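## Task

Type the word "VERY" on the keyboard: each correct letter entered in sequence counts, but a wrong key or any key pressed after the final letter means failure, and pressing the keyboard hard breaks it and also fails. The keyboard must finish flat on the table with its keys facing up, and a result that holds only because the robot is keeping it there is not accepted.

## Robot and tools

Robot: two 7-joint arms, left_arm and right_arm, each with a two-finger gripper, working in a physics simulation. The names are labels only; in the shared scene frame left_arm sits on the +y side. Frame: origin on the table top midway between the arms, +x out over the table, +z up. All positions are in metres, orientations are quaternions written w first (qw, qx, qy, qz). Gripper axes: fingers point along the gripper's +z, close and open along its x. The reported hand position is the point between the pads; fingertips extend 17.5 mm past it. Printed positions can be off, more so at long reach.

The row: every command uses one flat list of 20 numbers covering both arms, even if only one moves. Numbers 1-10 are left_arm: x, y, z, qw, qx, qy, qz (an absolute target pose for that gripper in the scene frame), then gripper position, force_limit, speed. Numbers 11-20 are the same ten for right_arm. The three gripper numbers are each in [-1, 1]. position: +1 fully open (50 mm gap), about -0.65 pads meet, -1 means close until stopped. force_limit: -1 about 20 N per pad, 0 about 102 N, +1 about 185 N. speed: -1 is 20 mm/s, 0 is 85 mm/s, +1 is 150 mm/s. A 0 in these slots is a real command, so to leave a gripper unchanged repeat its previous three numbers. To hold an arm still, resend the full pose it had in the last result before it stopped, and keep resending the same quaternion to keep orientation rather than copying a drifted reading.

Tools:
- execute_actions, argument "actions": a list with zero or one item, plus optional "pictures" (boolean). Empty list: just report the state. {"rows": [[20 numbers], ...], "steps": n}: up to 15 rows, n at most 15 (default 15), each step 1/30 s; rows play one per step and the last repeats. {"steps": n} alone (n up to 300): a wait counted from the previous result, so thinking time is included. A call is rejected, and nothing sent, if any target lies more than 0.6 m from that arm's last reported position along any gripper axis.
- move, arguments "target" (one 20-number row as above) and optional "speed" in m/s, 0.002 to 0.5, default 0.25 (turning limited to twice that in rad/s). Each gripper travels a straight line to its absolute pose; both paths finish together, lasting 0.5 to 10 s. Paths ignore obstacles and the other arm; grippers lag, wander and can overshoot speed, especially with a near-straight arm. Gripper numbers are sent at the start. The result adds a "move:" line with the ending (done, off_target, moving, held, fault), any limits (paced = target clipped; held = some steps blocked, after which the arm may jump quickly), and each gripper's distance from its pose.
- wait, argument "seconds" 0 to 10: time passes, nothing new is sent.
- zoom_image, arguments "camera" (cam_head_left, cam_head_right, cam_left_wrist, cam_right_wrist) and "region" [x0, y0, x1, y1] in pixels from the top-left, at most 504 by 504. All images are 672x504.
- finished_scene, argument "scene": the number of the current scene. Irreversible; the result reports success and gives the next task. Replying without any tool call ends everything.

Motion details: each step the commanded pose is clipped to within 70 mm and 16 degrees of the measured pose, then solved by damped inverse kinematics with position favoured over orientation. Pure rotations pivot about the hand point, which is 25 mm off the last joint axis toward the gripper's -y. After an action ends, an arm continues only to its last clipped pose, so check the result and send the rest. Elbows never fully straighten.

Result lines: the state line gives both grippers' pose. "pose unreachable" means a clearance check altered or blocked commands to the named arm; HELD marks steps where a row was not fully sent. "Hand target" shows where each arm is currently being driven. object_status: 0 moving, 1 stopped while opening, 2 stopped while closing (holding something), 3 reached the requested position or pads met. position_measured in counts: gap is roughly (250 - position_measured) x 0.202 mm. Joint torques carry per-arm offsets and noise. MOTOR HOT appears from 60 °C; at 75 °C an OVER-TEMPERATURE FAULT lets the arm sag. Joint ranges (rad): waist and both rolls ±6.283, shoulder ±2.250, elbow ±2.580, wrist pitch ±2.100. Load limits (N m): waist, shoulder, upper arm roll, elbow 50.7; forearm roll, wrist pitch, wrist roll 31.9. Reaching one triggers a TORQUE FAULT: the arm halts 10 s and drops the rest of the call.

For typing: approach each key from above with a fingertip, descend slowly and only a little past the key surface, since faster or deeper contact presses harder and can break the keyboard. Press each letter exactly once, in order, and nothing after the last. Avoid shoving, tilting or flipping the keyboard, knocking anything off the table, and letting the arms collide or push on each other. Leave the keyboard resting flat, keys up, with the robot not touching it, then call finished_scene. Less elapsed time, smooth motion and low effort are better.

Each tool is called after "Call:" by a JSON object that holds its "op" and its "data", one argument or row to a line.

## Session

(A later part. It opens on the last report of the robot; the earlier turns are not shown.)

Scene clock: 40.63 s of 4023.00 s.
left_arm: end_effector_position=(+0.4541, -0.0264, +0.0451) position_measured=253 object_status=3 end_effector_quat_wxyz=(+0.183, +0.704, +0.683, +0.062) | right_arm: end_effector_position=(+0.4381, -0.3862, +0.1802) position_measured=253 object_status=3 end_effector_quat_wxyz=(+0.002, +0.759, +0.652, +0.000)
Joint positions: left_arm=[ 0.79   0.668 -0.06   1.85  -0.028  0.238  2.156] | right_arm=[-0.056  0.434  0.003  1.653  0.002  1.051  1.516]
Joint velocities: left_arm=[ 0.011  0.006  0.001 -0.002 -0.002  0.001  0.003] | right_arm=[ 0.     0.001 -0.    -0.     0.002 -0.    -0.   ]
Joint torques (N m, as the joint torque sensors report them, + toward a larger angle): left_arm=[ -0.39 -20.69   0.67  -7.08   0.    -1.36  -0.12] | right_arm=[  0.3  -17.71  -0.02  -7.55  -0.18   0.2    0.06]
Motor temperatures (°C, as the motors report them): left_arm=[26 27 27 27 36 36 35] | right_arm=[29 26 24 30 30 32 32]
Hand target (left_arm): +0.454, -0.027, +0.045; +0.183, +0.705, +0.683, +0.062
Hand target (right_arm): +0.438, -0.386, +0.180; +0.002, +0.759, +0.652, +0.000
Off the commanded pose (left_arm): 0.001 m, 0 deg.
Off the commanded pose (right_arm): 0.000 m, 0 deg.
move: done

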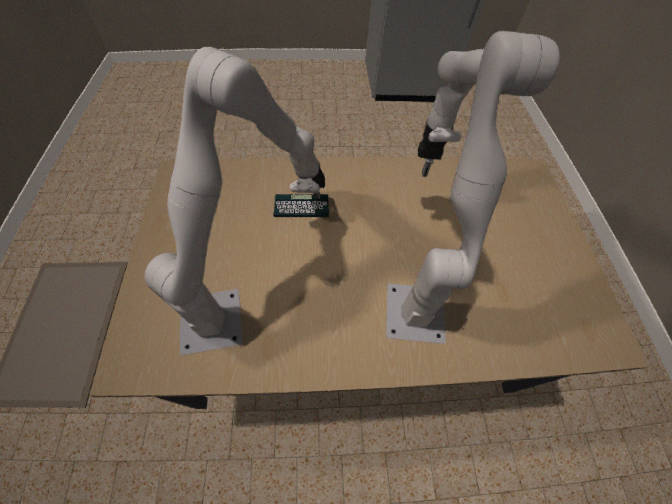

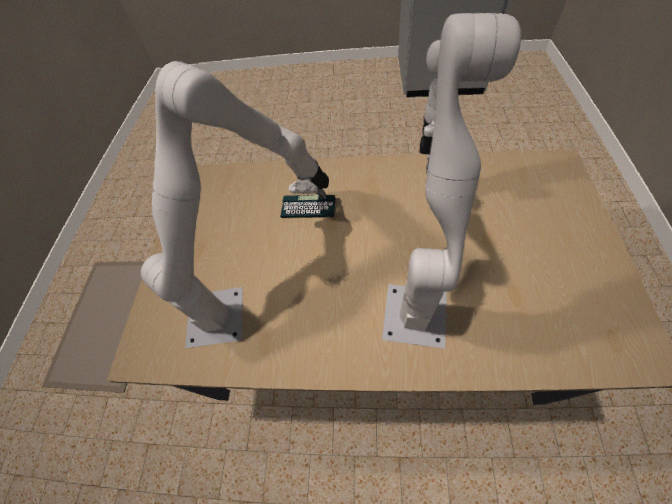

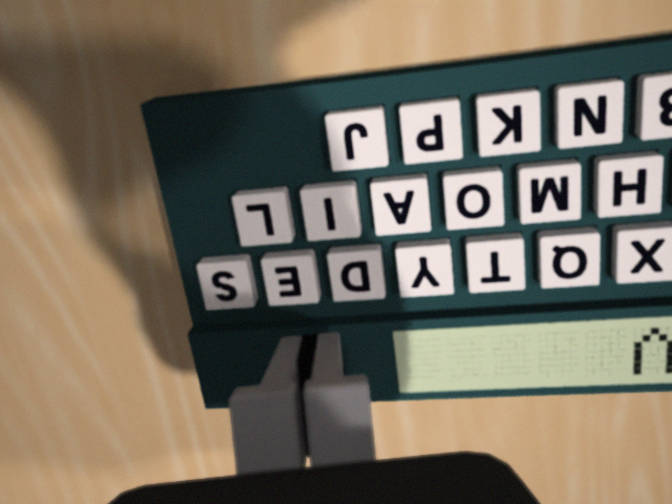

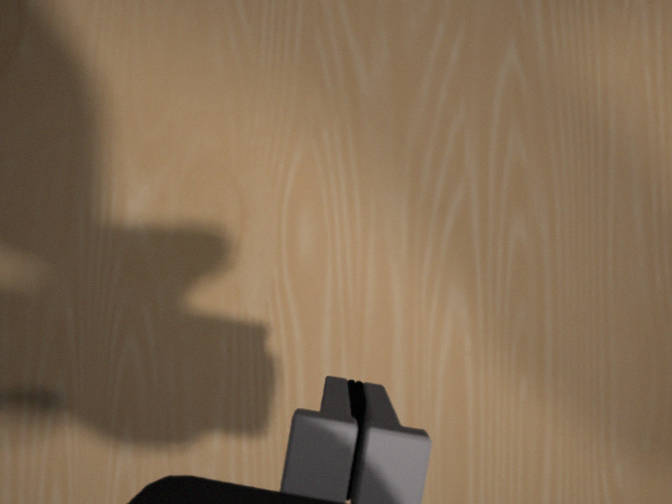

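Call:
{"op": "move", "data": {
  "target": [0.441,-0.0365,0.043,0.183,0.7045,0.6831,0.0616,-1,0,0,0.4381,-0.3862,0.1802,0.002,0.759,0.652,0,-1,0,0],
  "speed": 0.03
}}

Scene clock: 46.07 s of 4023.00 s.
left_arm: end_effector_position=(+0.4413, -0.0362, +0.0430) position_measured=253 object_status=3 end_effector_quat_wxyz=(+0.183, +0.704, +0.683, +0.062) | right_arm: end_effector_position=(+0.4381, -0.3862, +0.1802) position_measured=253 object_status=3 end_effector_quat_wxyz=(+0.002, +0.759, +0.652, +0.000)
Joint positions: left_arm=[ 0.839  0.667 -0.083  1.864 -0.022  0.228  2.185] | right_arm=[-0.056  0.434  0.003  1.653  0.002  1.051  1.516]
Joint velocities: left_arm=[ 0.006 -0.001 -0.002  0.    -0.001 -0.     0.002] | right_arm=[ 0.     0.001 -0.     0.    -0.    -0.     0.   ]
Joint torques (N m, as the joint torque sensors report them, + toward a larger angle): left_arm=[ -0.28 -20.62   0.24  -7.25   0.11  -1.19   0.45] | right_arm=[  0.36 -17.4   -0.05  -7.72  -0.21   0.19  -0.04]
Motor temperatures (°C, as the motors report them): left_arm=[26 27 27 27 36 36 35] | right_arm=[29 26 24 30 30 32 32]
Hand target (left_arm): +0.441, -0.037, +0.043; +0.183, +0.704, +0.683, +0.062
Hand target (right_arm): +0.438, -0.386, +0.180; +0.002, +0.759, +0.652, +0.000
Off the commanded pose (left_arm): 0.000 m, 0 deg.
Off the commanded pose (right_arm): 0.000 m, 0 deg.
After step 90, 1.67 s passed at rest.
move: done

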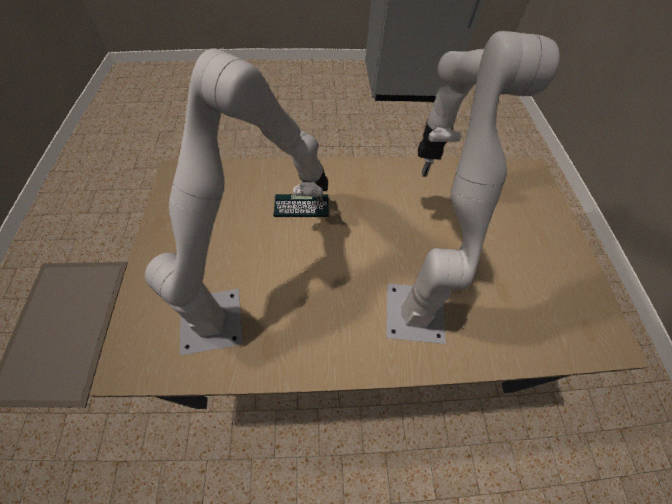

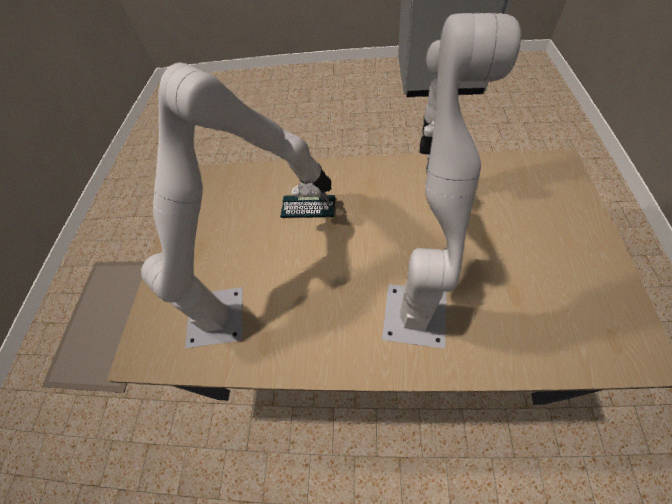

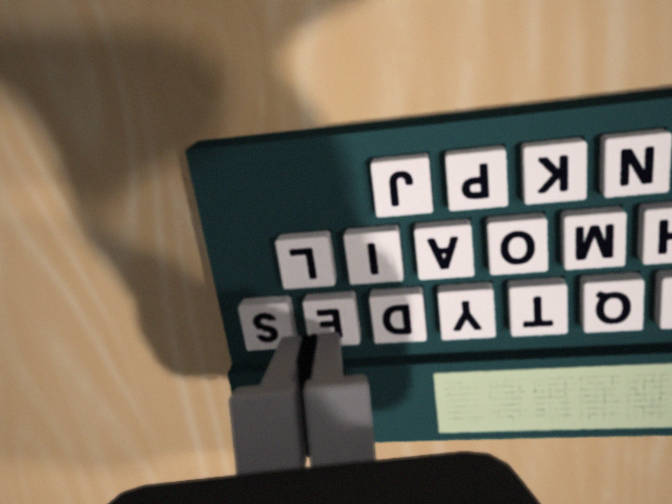

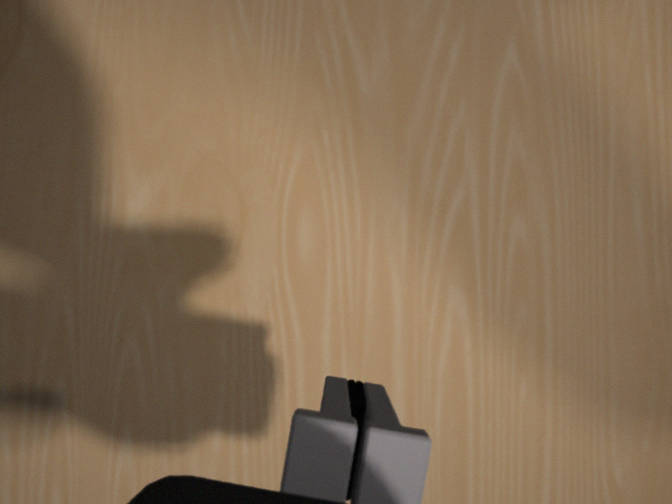

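Call:
{"op": "move", "data": {
  "target": [0.440,-0.0345,0.037,0.183,0.7045,0.6831,0.0616,-1,0,0,0.4381,-0.3862,0.1802,0.002,0.759,0.652,0,-1,0,0],
  "speed": 0.01
}}

Call:
{"op": "zoom_image", "data": {
  "camera": "cam_head_right",
  "region": [270,175,350,225]
}}

Scene clock: 49.07 s of 4023.00 s.
left_arm: end_effector_position=(+0.4401, -0.0346, +0.0372) position_measured=253 object_status=3 end_effector_quat_wxyz=(+0.183, +0.704, +0.683, +0.062) | right_arm: end_effector_position=(+0.4381, -0.3862, +0.1802) position_measured=253 object_status=3 end_effector_quat_wxyz=(+0.002, +0.759, +0.652, +0.000)
Joint positions: left_arm=[ 0.837  0.676 -0.081  1.875 -0.022  0.207  2.184] | right_arm=[-0.056  0.434  0.003  1.653  0.002  1.051  1.516]
Joint velocities: left_arm=[-0.     0.001 -0.     0.001  0.    -0.    -0.001] | right_arm=[0.    0.001 0.    0.001 0.001 0.    0.   ]
Joint torques (N m, as the joint torque sensors report them, + toward a larger angle): left_arm=[ -0.06 -20.47   0.24  -7.28  -0.03  -1.36   0.03] | right_arm=[  0.25 -17.31   0.3   -7.96   0.03  -0.08  -0.03]
Motor temperatures (°C, as the motors report them): left_arm=[26 27 27 27 36 36 35] | right_arm=[29 26 24 30 30 32 32]
Hand target (left_arm): +0.440, -0.034, +0.037; +0.183, +0.704, +0.683, +0.062
Hand target (right_arm): +0.438, -0.386, +0.180; +0.002, +0.759, +0.652, +0.000
Off the commanded pose (left_arm): 0.000 m, 0 deg.
Off the commanded pose (right_arm): 0.000 m, 0 deg.
move: done

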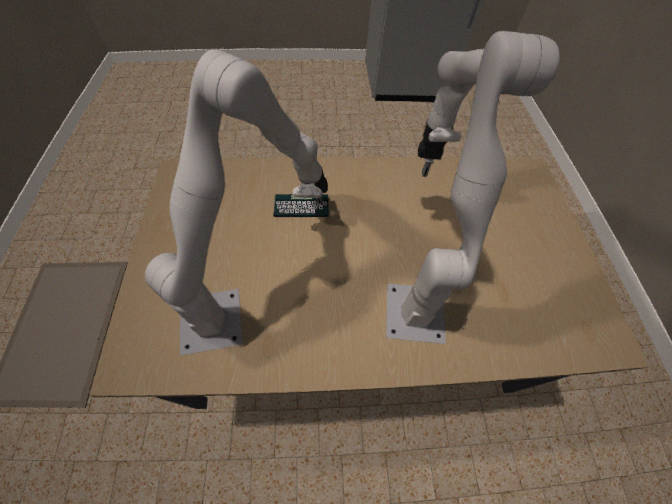

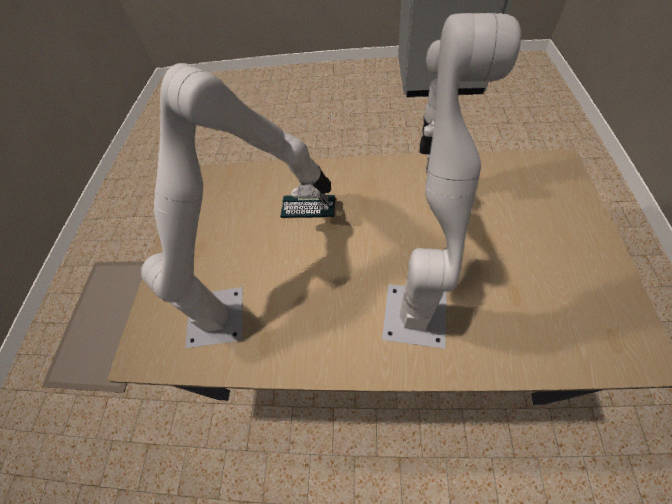

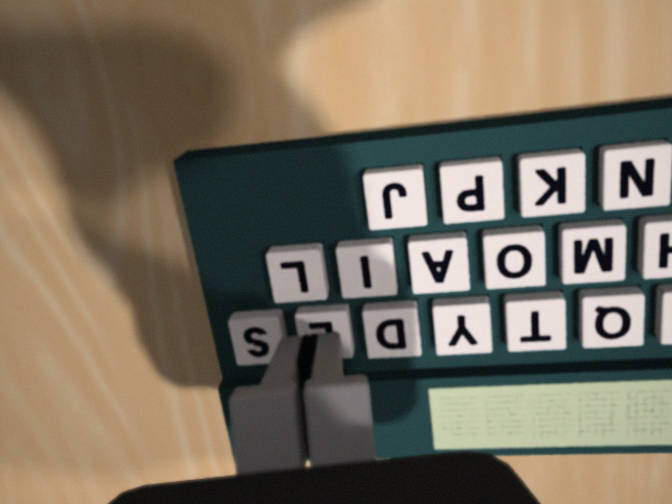

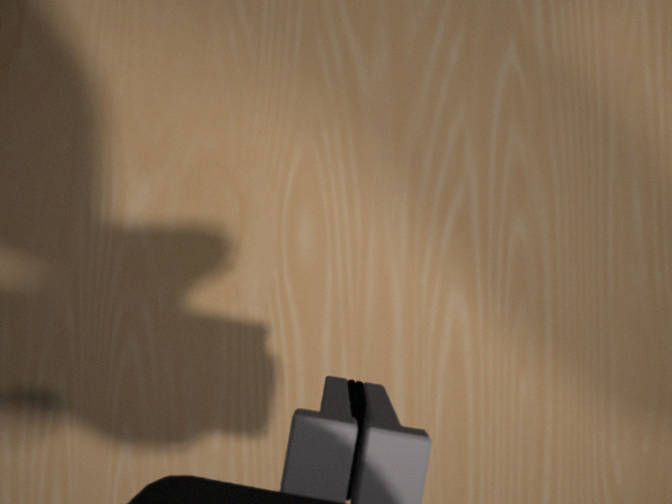

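Region (270, 175, 350, 225) of cam_head_right's 672x504 image, scaled by 6.300, with more detail than that image has; it fills the top 315 rows of this view, and the rest is white.

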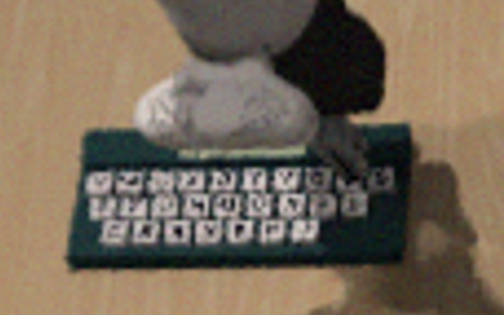

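Call:
{"op": "move", "data": {
  "target": [0.440,-0.033,0.034,0.183,0.7045,0.6831,0.0616,-1,0,0,0.4381,-0.3862,0.1802,0.002,0.759,0.652,0,-1,0,0],
  "speed": 0.01
}}

Scene clock: 52.47 s of 4023.00 s.
left_arm: end_effector_position=(+0.4403, -0.0336, +0.0347) position_measured=253 object_status=3 end_effector_quat_wxyz=(+0.184, +0.704, +0.683, +0.062) | right_arm: end_effector_position=(+0.4381, -0.3862, +0.1802) position_measured=253 object_status=3 end_effector_quat_wxyz=(+0.002, +0.759, +0.652, +0.000)
Joint positions: left_arm=[ 0.833  0.68  -0.079  1.879 -0.023  0.197  2.182] | right_arm=[-0.056  0.434  0.003  1.653  0.002  1.051  1.516]
Joint velocities: left_arm=[-0.    -0.     0.001 -0.    -0.    -0.    -0.   ] | right_arm=[-0.001  0.001 -0.    -0.001  0.001 -0.     0.   ]
Joint torques (N m, as the joint torque sensors report them, + toward a larger angle): left_arm=[ -0.39 -20.01   0.05  -6.42   0.14  -1.14   0.13] | right_arm=[  0.43 -17.42   0.08  -7.98   0.04   0.1    0.26]
Motor temperatures (°C, as the motors report them): left_arm=[26 27 27 27 36 36 35] | right_arm=[29 26 24 30 30 32 32]
Hand target (left_arm): +0.440, -0.033, +0.034; +0.183, +0.704, +0.683, +0.062
Hand target (right_arm): +0.438, -0.386, +0.180; +0.002, +0.759, +0.652, +0.000
Off the commanded pose (left_arm): 0.001 m, 0 deg.
Off the commanded pose (right_arm): 0.000 m, 0 deg.
move: done

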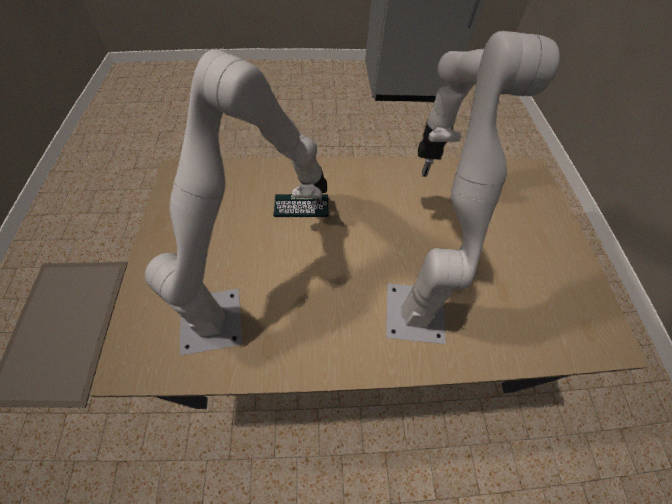

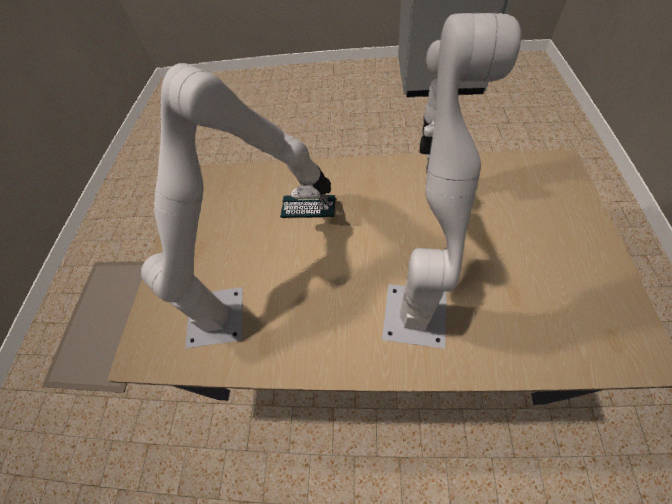

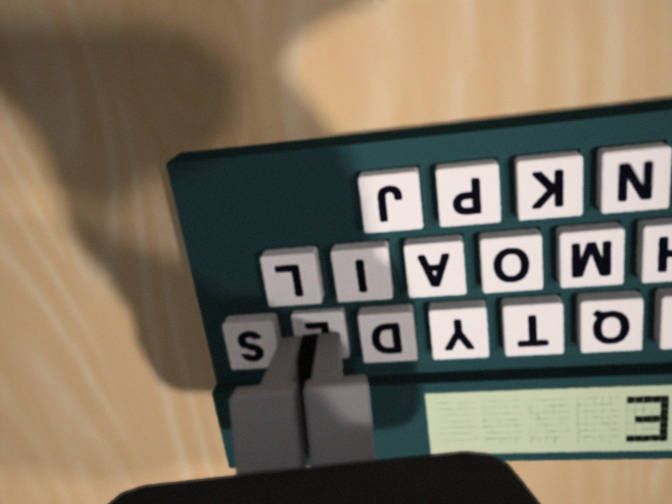

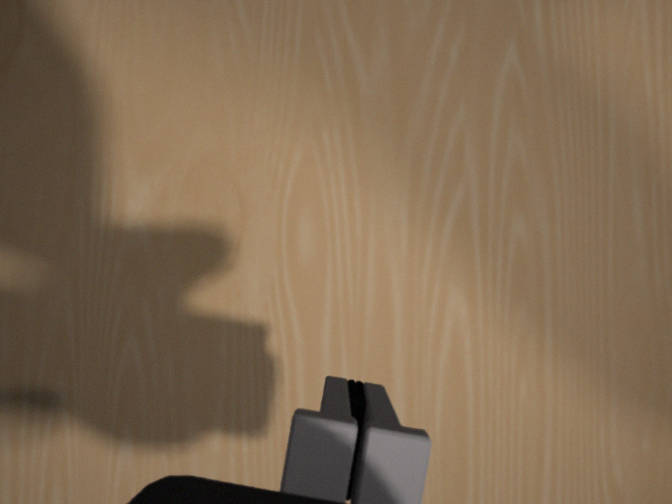

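Call:
{"op": "move", "data": {
  "target": [0.440,-0.033,0.045,0.183,0.7045,0.6831,0.0616,-1,0,0,0.4381,-0.3862,0.1802,0.002,0.759,0.652,0,-1,0,0],
  "speed": 0.05
}}

Call:
{"op": "move", "data": {
  "target": [0.404,0.083,0.043,0.183,0.7045,0.6831,0.0616,-1,0,0,0.4381,-0.3862,0.1802,0.002,0.759,0.652,0,-1,0,0],
  "speed": 0.08
}}

Scene clock: 57.63 s of 4023.00 s.
left_arm: end_effector_position=(+0.4400, -0.0330, +0.0449) position_measured=253 object_status=3 end_effector_quat_wxyz=(+0.183, +0.704, +0.683, +0.062) | right_arm: end_effector_position=(+0.4381, -0.3862, +0.1802) position_measured=253 object_status=3 end_effector_quat_wxyz=(+0.002, +0.759, +0.652, +0.000)
Joint positions: left_arm=[ 0.833  0.659 -0.079  1.873 -0.024  0.226  2.181] | right_arm=[-0.056  0.434  0.003  1.653  0.002  1.051  1.516]
Joint velocities: left_arm=[ 0.    -0.002 -0.     0.    -0.     0.    -0.   ] | right_arm=[ 0.001  0.002 -0.     0.    -0.    -0.    -0.   ]
Joint torques (N m, as the joint torque sensors report them, + toward a larger angle): left_arm=[ -0.15 -20.71   0.25  -7.35   0.03  -1.51   0.17] | right_arm=[  0.44 -17.18   0.01  -7.98  -0.01  -0.02  -0.02]
Motor temperatures (°C, as the motors report them): left_arm=[26 27 27 27 36 36 35] | right_arm=[29 26 24 30 30 32 32]
Hand target (left_arm): +0.440, -0.033, +0.045; +0.183, +0.704, +0.683, +0.062
Hand target (right_arm): +0.438, -0.386, +0.180; +0.002, +0.759, +0.652, +0.000
Off the commanded pose (left_arm): 0.000 m, 0 deg.
Off the commanded pose (right_arm): 0.000 m, 0 deg.
After step 90, 1.47 s passed at rest.
move: done

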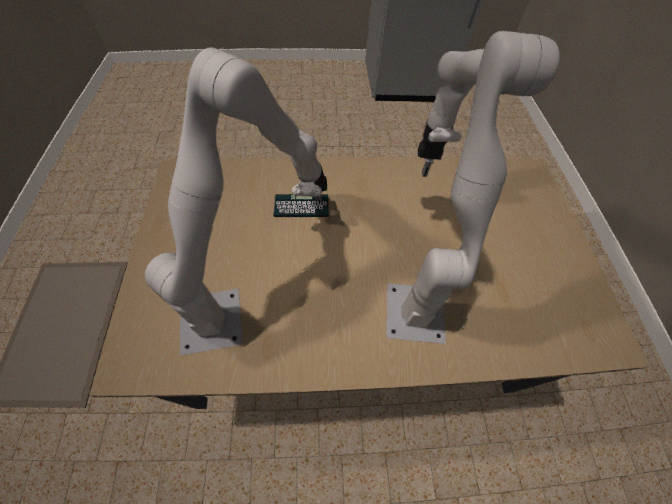

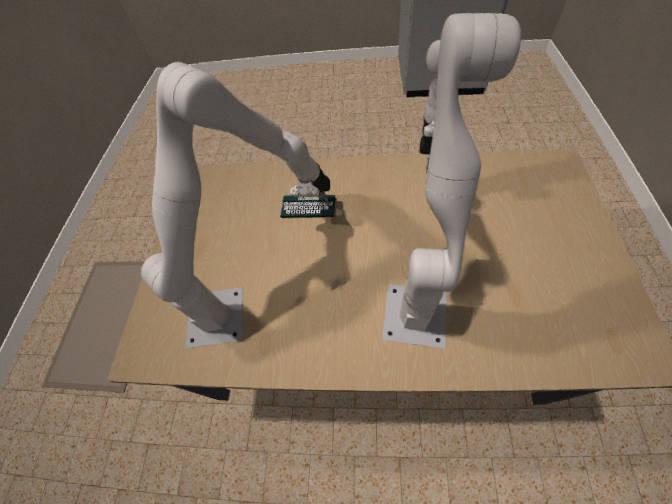

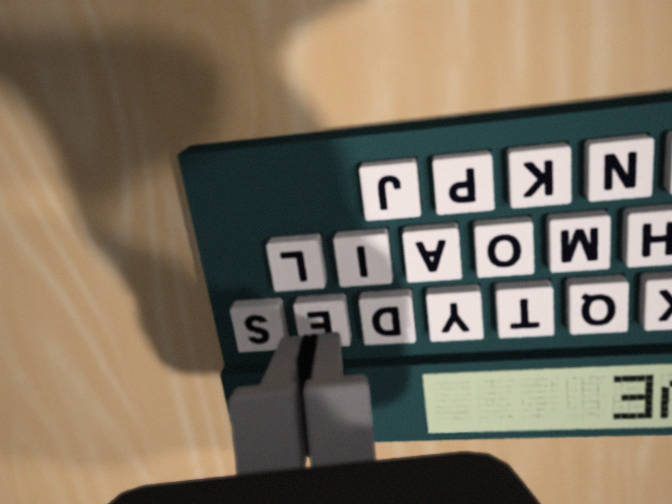

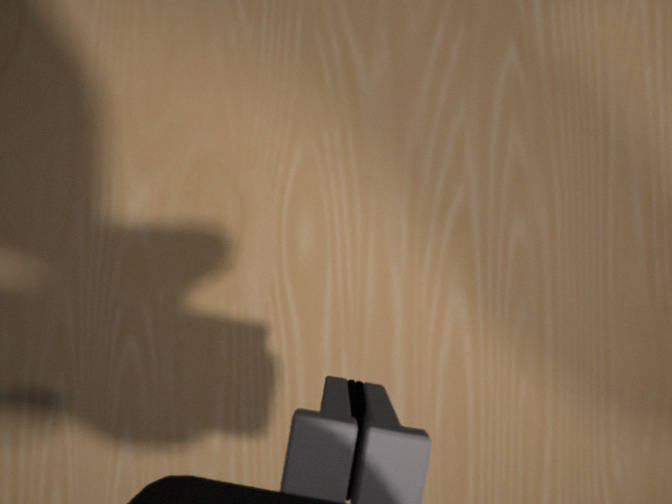

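Scene clock: 59.47 s of 4023.00 s.
left_arm: end_effector_position=(+0.4031, +0.0824, +0.0431) position_measured=253 object_status=3 end_effector_quat_wxyz=(+0.183, +0.705, +0.683, +0.061) | right_arm: end_effector_position=(+0.4381, -0.3862, +0.1802) position_measured=253 object_status=3 end_effector_quat_wxyz=(+0.002, +0.759, +0.652, +0.000)
Joint positions: left_arm=[ 0.522  0.541  0.058  2.19  -0.087  0.025  2.031] | right_arm=[-0.056  0.434  0.003  1.653  0.002  1.051  1.516]
Joint velocities: left_arm=[-0.014 -0.003  0.001  0.001 -0.001 -0.002 -0.   ] | right_arm=[-0.    -0.003  0.     0.     0.    -0.    -0.   ]
Joint torques (N m, as the joint torque sensors report them, + toward a larger angle): left_arm=[  0.45 -16.69   0.7   -5.4    0.21  -1.41   0.  ] | right_arm=[  0.42 -17.05   0.1   -7.8   -0.16   0.13   0.05]
Motor temperatures (°C, as the motors report them): left_arm=[26 28 27 27 36 36 35] | right_arm=[29 26 24 30 30 32 32]
Hand target (left_arm): +0.404, +0.083, +0.043; +0.183, +0.704, +0.683, +0.061
Hand target (right_arm): +0.438, -0.386, +0.180; +0.002, +0.759, +0.652, +0.000
Off the commanded pose (left_arm): 0.001 m, 0 deg.
Off the commanded pose (right_arm): 0.000 m, 0 deg.
move: done

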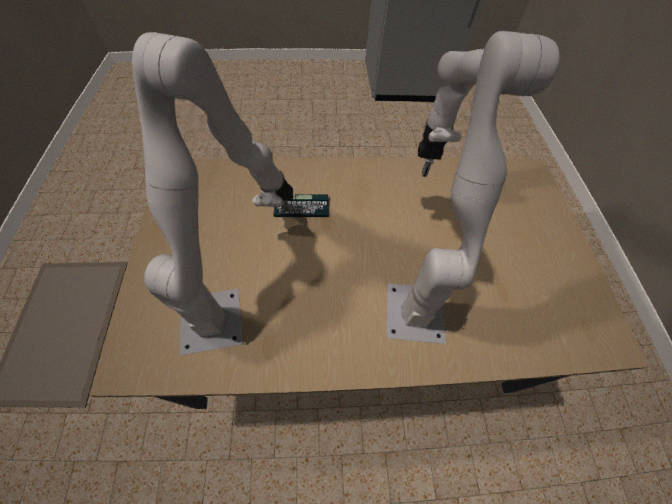

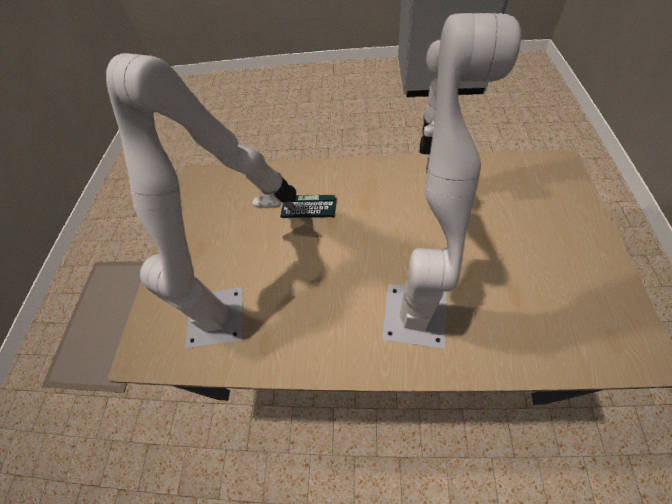

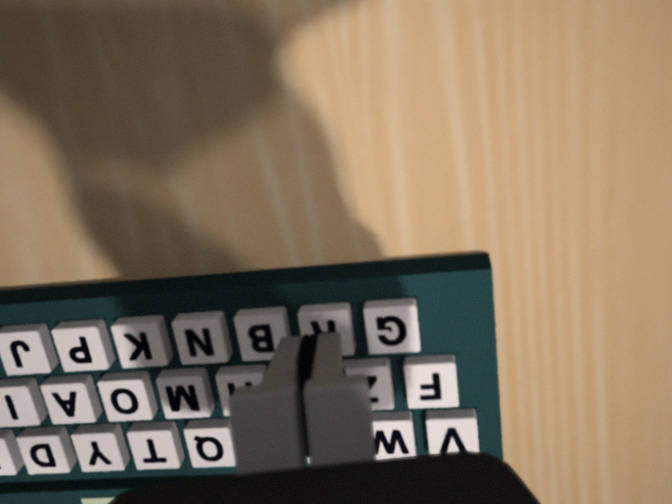

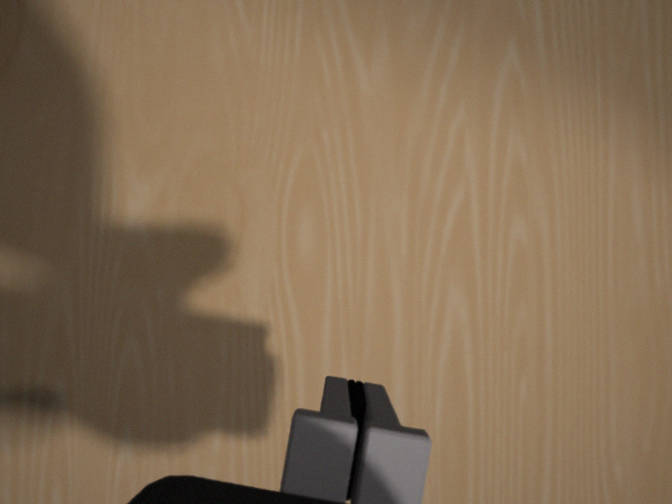

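Call:
{"op": "move", "data": {
  "target": [0.4035,0.0835,0.034,0.183,0.7045,0.6831,0.0616,-1,0,0,0.4381,-0.3862,0.1802,0.002,0.759,0.652,0,-1,0,0],
  "speed": 0.01
}}

Call:
{"op": "move", "data": {
  "target": [0.4035,0.0835,0.045,0.183,0.7045,0.6831,0.0616,-1,0,0,0.4381,-0.3862,0.1802,0.002,0.759,0.652,0,-1,0,0],
  "speed": 0.05
}}

Call:
{"op": "move", "data": {
  "target": [0.440,0.004,0.045,0.183,0.7045,0.6831,0.0616,-1,0,0,0.4381,-0.3862,0.1802,0.002,0.759,0.652,0,-1,0,0],
  "speed": 0.08
}}

Scene clock: 64.33 s of 4023.00 s.
left_arm: end_effector_position=(+0.4036, +0.0833, +0.0345) position_measured=253 object_status=3 end_effector_quat_wxyz=(+0.183, +0.704, +0.683, +0.062) | right_arm: end_effector_position=(+0.4381, -0.3862, +0.1802) position_measured=253 object_status=3 end_effector_quat_wxyz=(+0.002, +0.759, +0.652, +0.000)
Joint positions: left_arm=[ 0.525  0.564  0.052  2.197 -0.089 -0.007  2.03 ] | right_arm=[-0.056  0.434  0.003  1.653  0.002  1.051  1.516]
Joint velocities: left_arm=[ 0.     0.    -0.     0.    -0.001 -0.001  0.   ] | right_arm=[ 0.001  0.001 -0.     0.    -0.001  0.    -0.   ]
Joint torques (N m, as the joint torque sensors report them, + toward a larger angle): left_arm=[ -0.24 -16.21   1.16  -5.12  -0.01  -1.43  -0.04] | right_arm=[  0.23 -17.12   0.14  -7.81  -0.01  -0.06   0.18]
Motor temperatures (°C, as the motors report them): left_arm=[26 28 27 27 36 36 35] | right_arm=[29 26 24 30 30 32 32]
Hand target (left_arm): +0.403, +0.084, +0.034; +0.183, +0.704, +0.683, +0.062
Hand target (right_arm): +0.438, -0.386, +0.180; +0.002, +0.759, +0.652, +0.000
Off the commanded pose (left_arm): 0.001 m, 0 deg.
Off the commanded pose (right_arm): 0.000 m, 0 deg.
After step 90, 0.73 s passed at rest.
move: done

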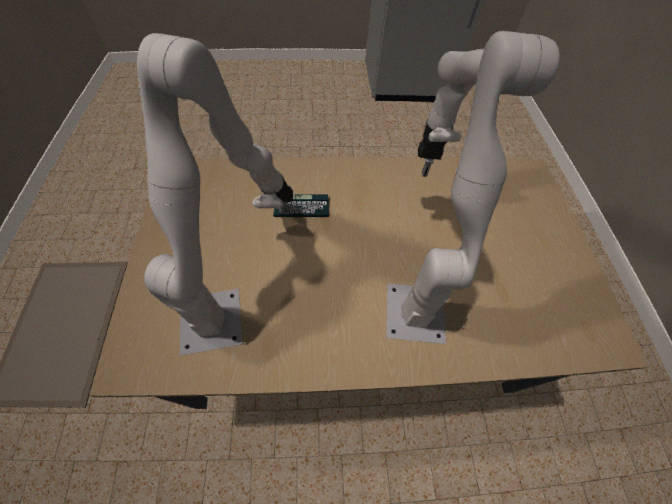

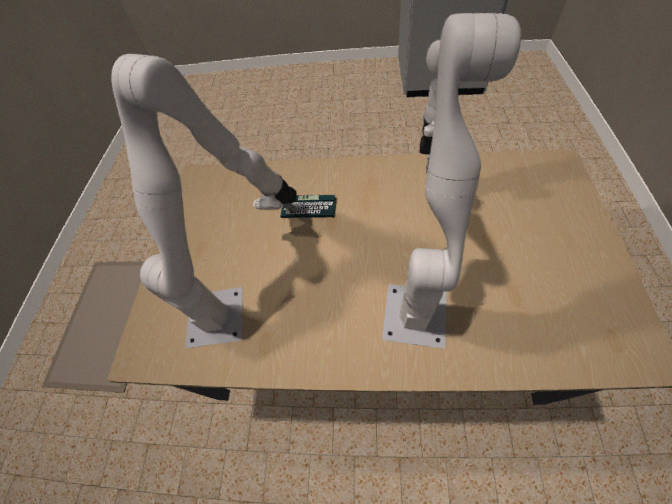

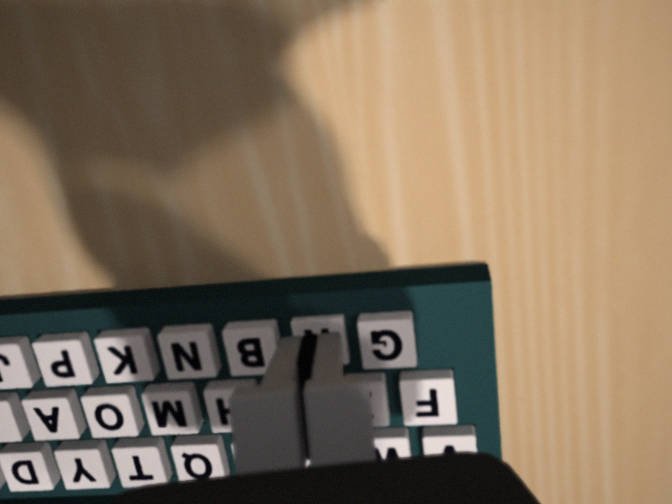

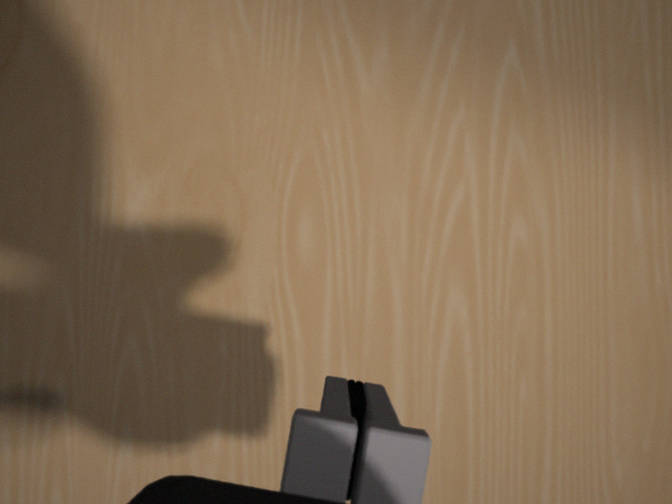

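Scene clock: 65.03 s of 4023.00 s.
left_arm: end_effector_position=(+0.4034, +0.0834, +0.0448) position_measured=253 object_status=3 end_effector_quat_wxyz=(+0.183, +0.704, +0.683, +0.061) | right_arm: end_effector_position=(+0.4381, -0.3862, +0.1802) position_measured=253 object_status=3 end_effector_quat_wxyz=(+0.002, +0.759, +0.652, +0.000)
Joint positions: left_arm=[ 0.518  0.536  0.06   2.19  -0.088  0.03   2.03 ] | right_arm=[-0.056  0.434  0.003  1.653  0.002  1.051  1.516]
Joint velocities: left_arm=[-0.001 -0.004  0.     0.     0.001  0.001 -0.   ] | right_arm=[ 0.     0.002 -0.    -0.001 -0.001 -0.     0.   ]
Joint torques (N m, as the joint torque sensors report them, + toward a larger angle): left_arm=[ -0.16 -17.37   1.12  -5.38   0.21  -1.25   0.03] | right_arm=[  0.52 -17.4    0.19  -7.78   0.02   0.05  -0.07]
Motor temperatures (°C, as the motors report them): left_arm=[26 28 27 27 36 36 35] | right_arm=[29 26 24 30 30 32 32]
Hand target (left_arm): +0.404, +0.083, +0.045; +0.183, +0.704, +0.683, +0.062
Hand target (right_arm): +0.438, -0.386, +0.180; +0.002, +0.759, +0.652, +0.000
Off the commanded pose (left_arm): 0.000 m, 0 deg.
Off the commanded pose (right_arm): 0.000 m, 0 deg.
move: done

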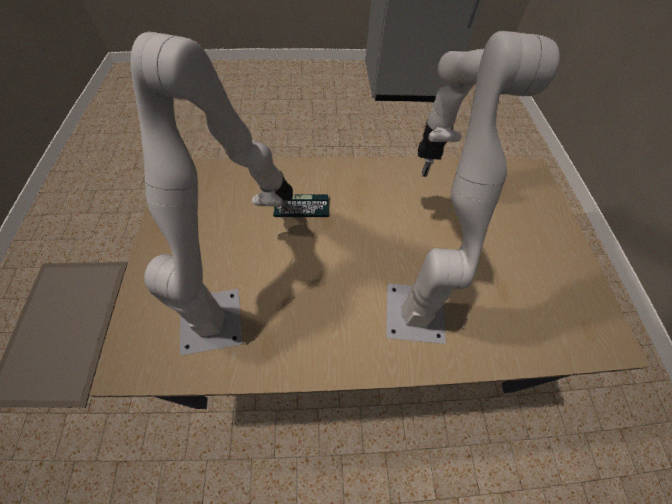

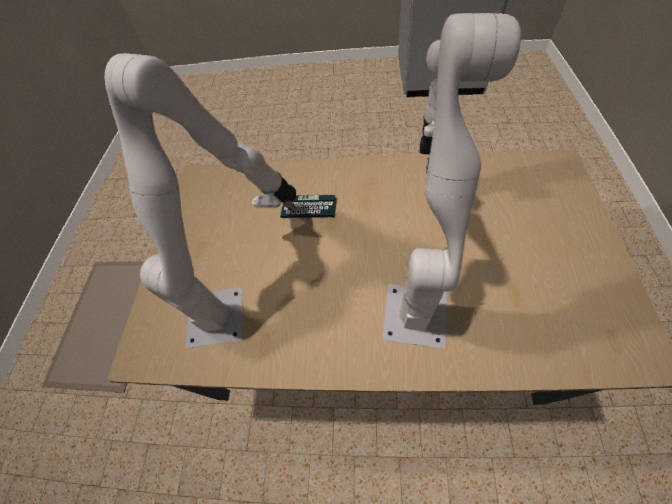

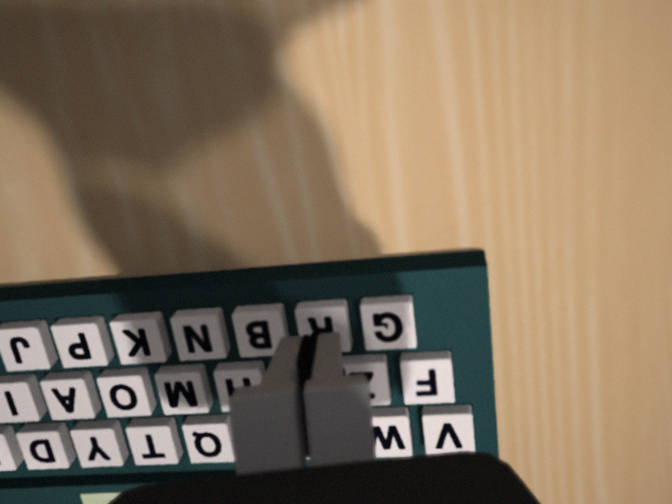

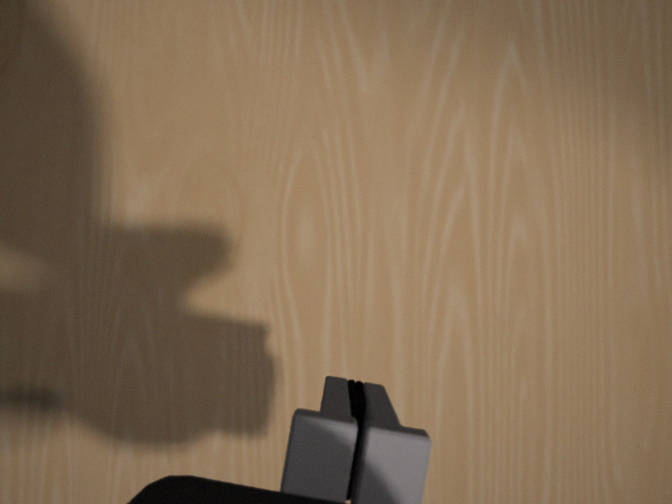

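Scene clock: 66.43 s of 4023.00 s.
left_arm: end_effector_position=(+0.4406, +0.0044, +0.0451) position_measured=253 object_status=3 end_effector_quat_wxyz=(+0.183, +0.704, +0.683, +0.062) | right_arm: end_effector_position=(+0.4381, -0.3862, +0.1802) position_measured=253 object_status=3 end_effector_quat_wxyz=(+0.002, +0.759, +0.652, +0.000)
Joint positions: left_arm=[ 0.727  0.627 -0.032  1.95  -0.042  0.177  2.124] | right_arm=[-0.056  0.434  0.003  1.653  0.002  1.051  1.516]
Joint velocities: left_arm=[ 0.007  0.004  0.    -0.001 -0.001  0.002  0.001] | right_arm=[ 0.     0.001  0.     0.002 -0.     0.     0.   ]
Joint torques (N m, as the joint torque sensors report them, + toward a larger angle): left_arm=[  0.02 -19.95   0.81  -6.96   0.09  -1.09  -0.21] | right_arm=[  0.33 -17.06   0.19  -7.84  -0.11   0.05   0.  ]
Motor temperatures (°C, as the motors report them): left_arm=[26 28 27 27 36 36 35] | right_arm=[29 26 24 30 30 32 32]
Hand target (left_arm): +0.440, +0.004, +0.045; +0.183, +0.705, +0.683, +0.062
Hand target (right_arm): +0.438, -0.386, +0.180; +0.002, +0.759, +0.652, -0.000
Off the commanded pose (left_arm): 0.001 m, 0 deg.
Off the commanded pose (right_arm): 0.000 m, 0 deg.
move: done

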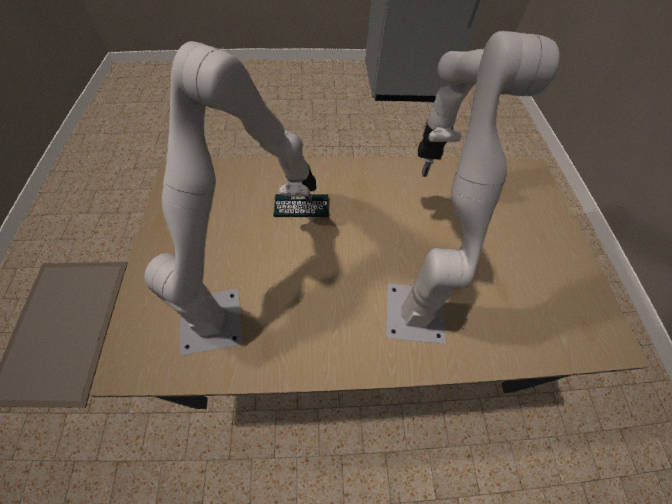

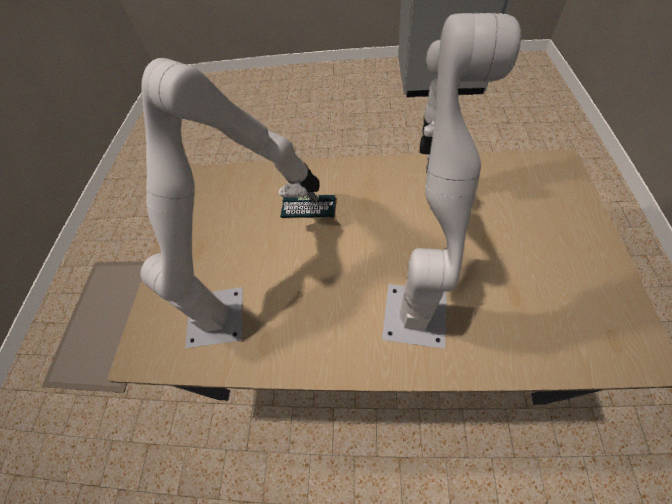

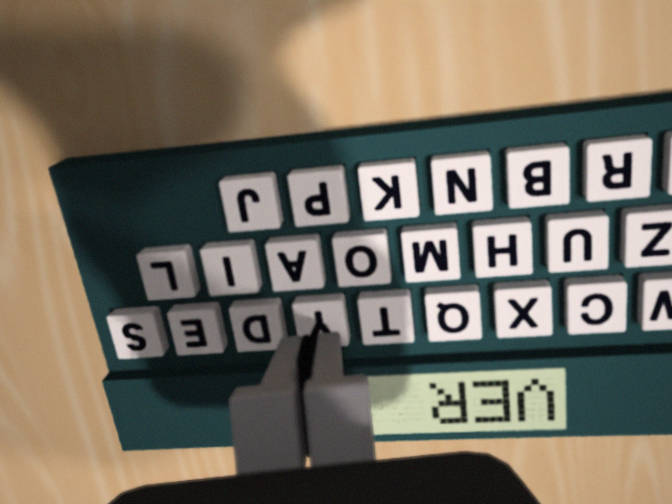

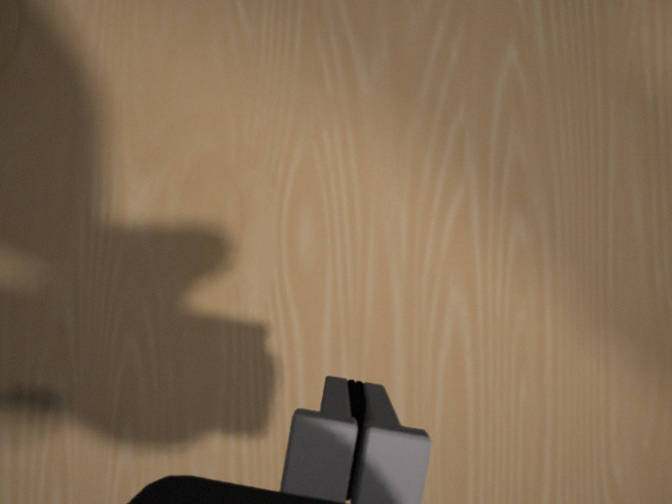

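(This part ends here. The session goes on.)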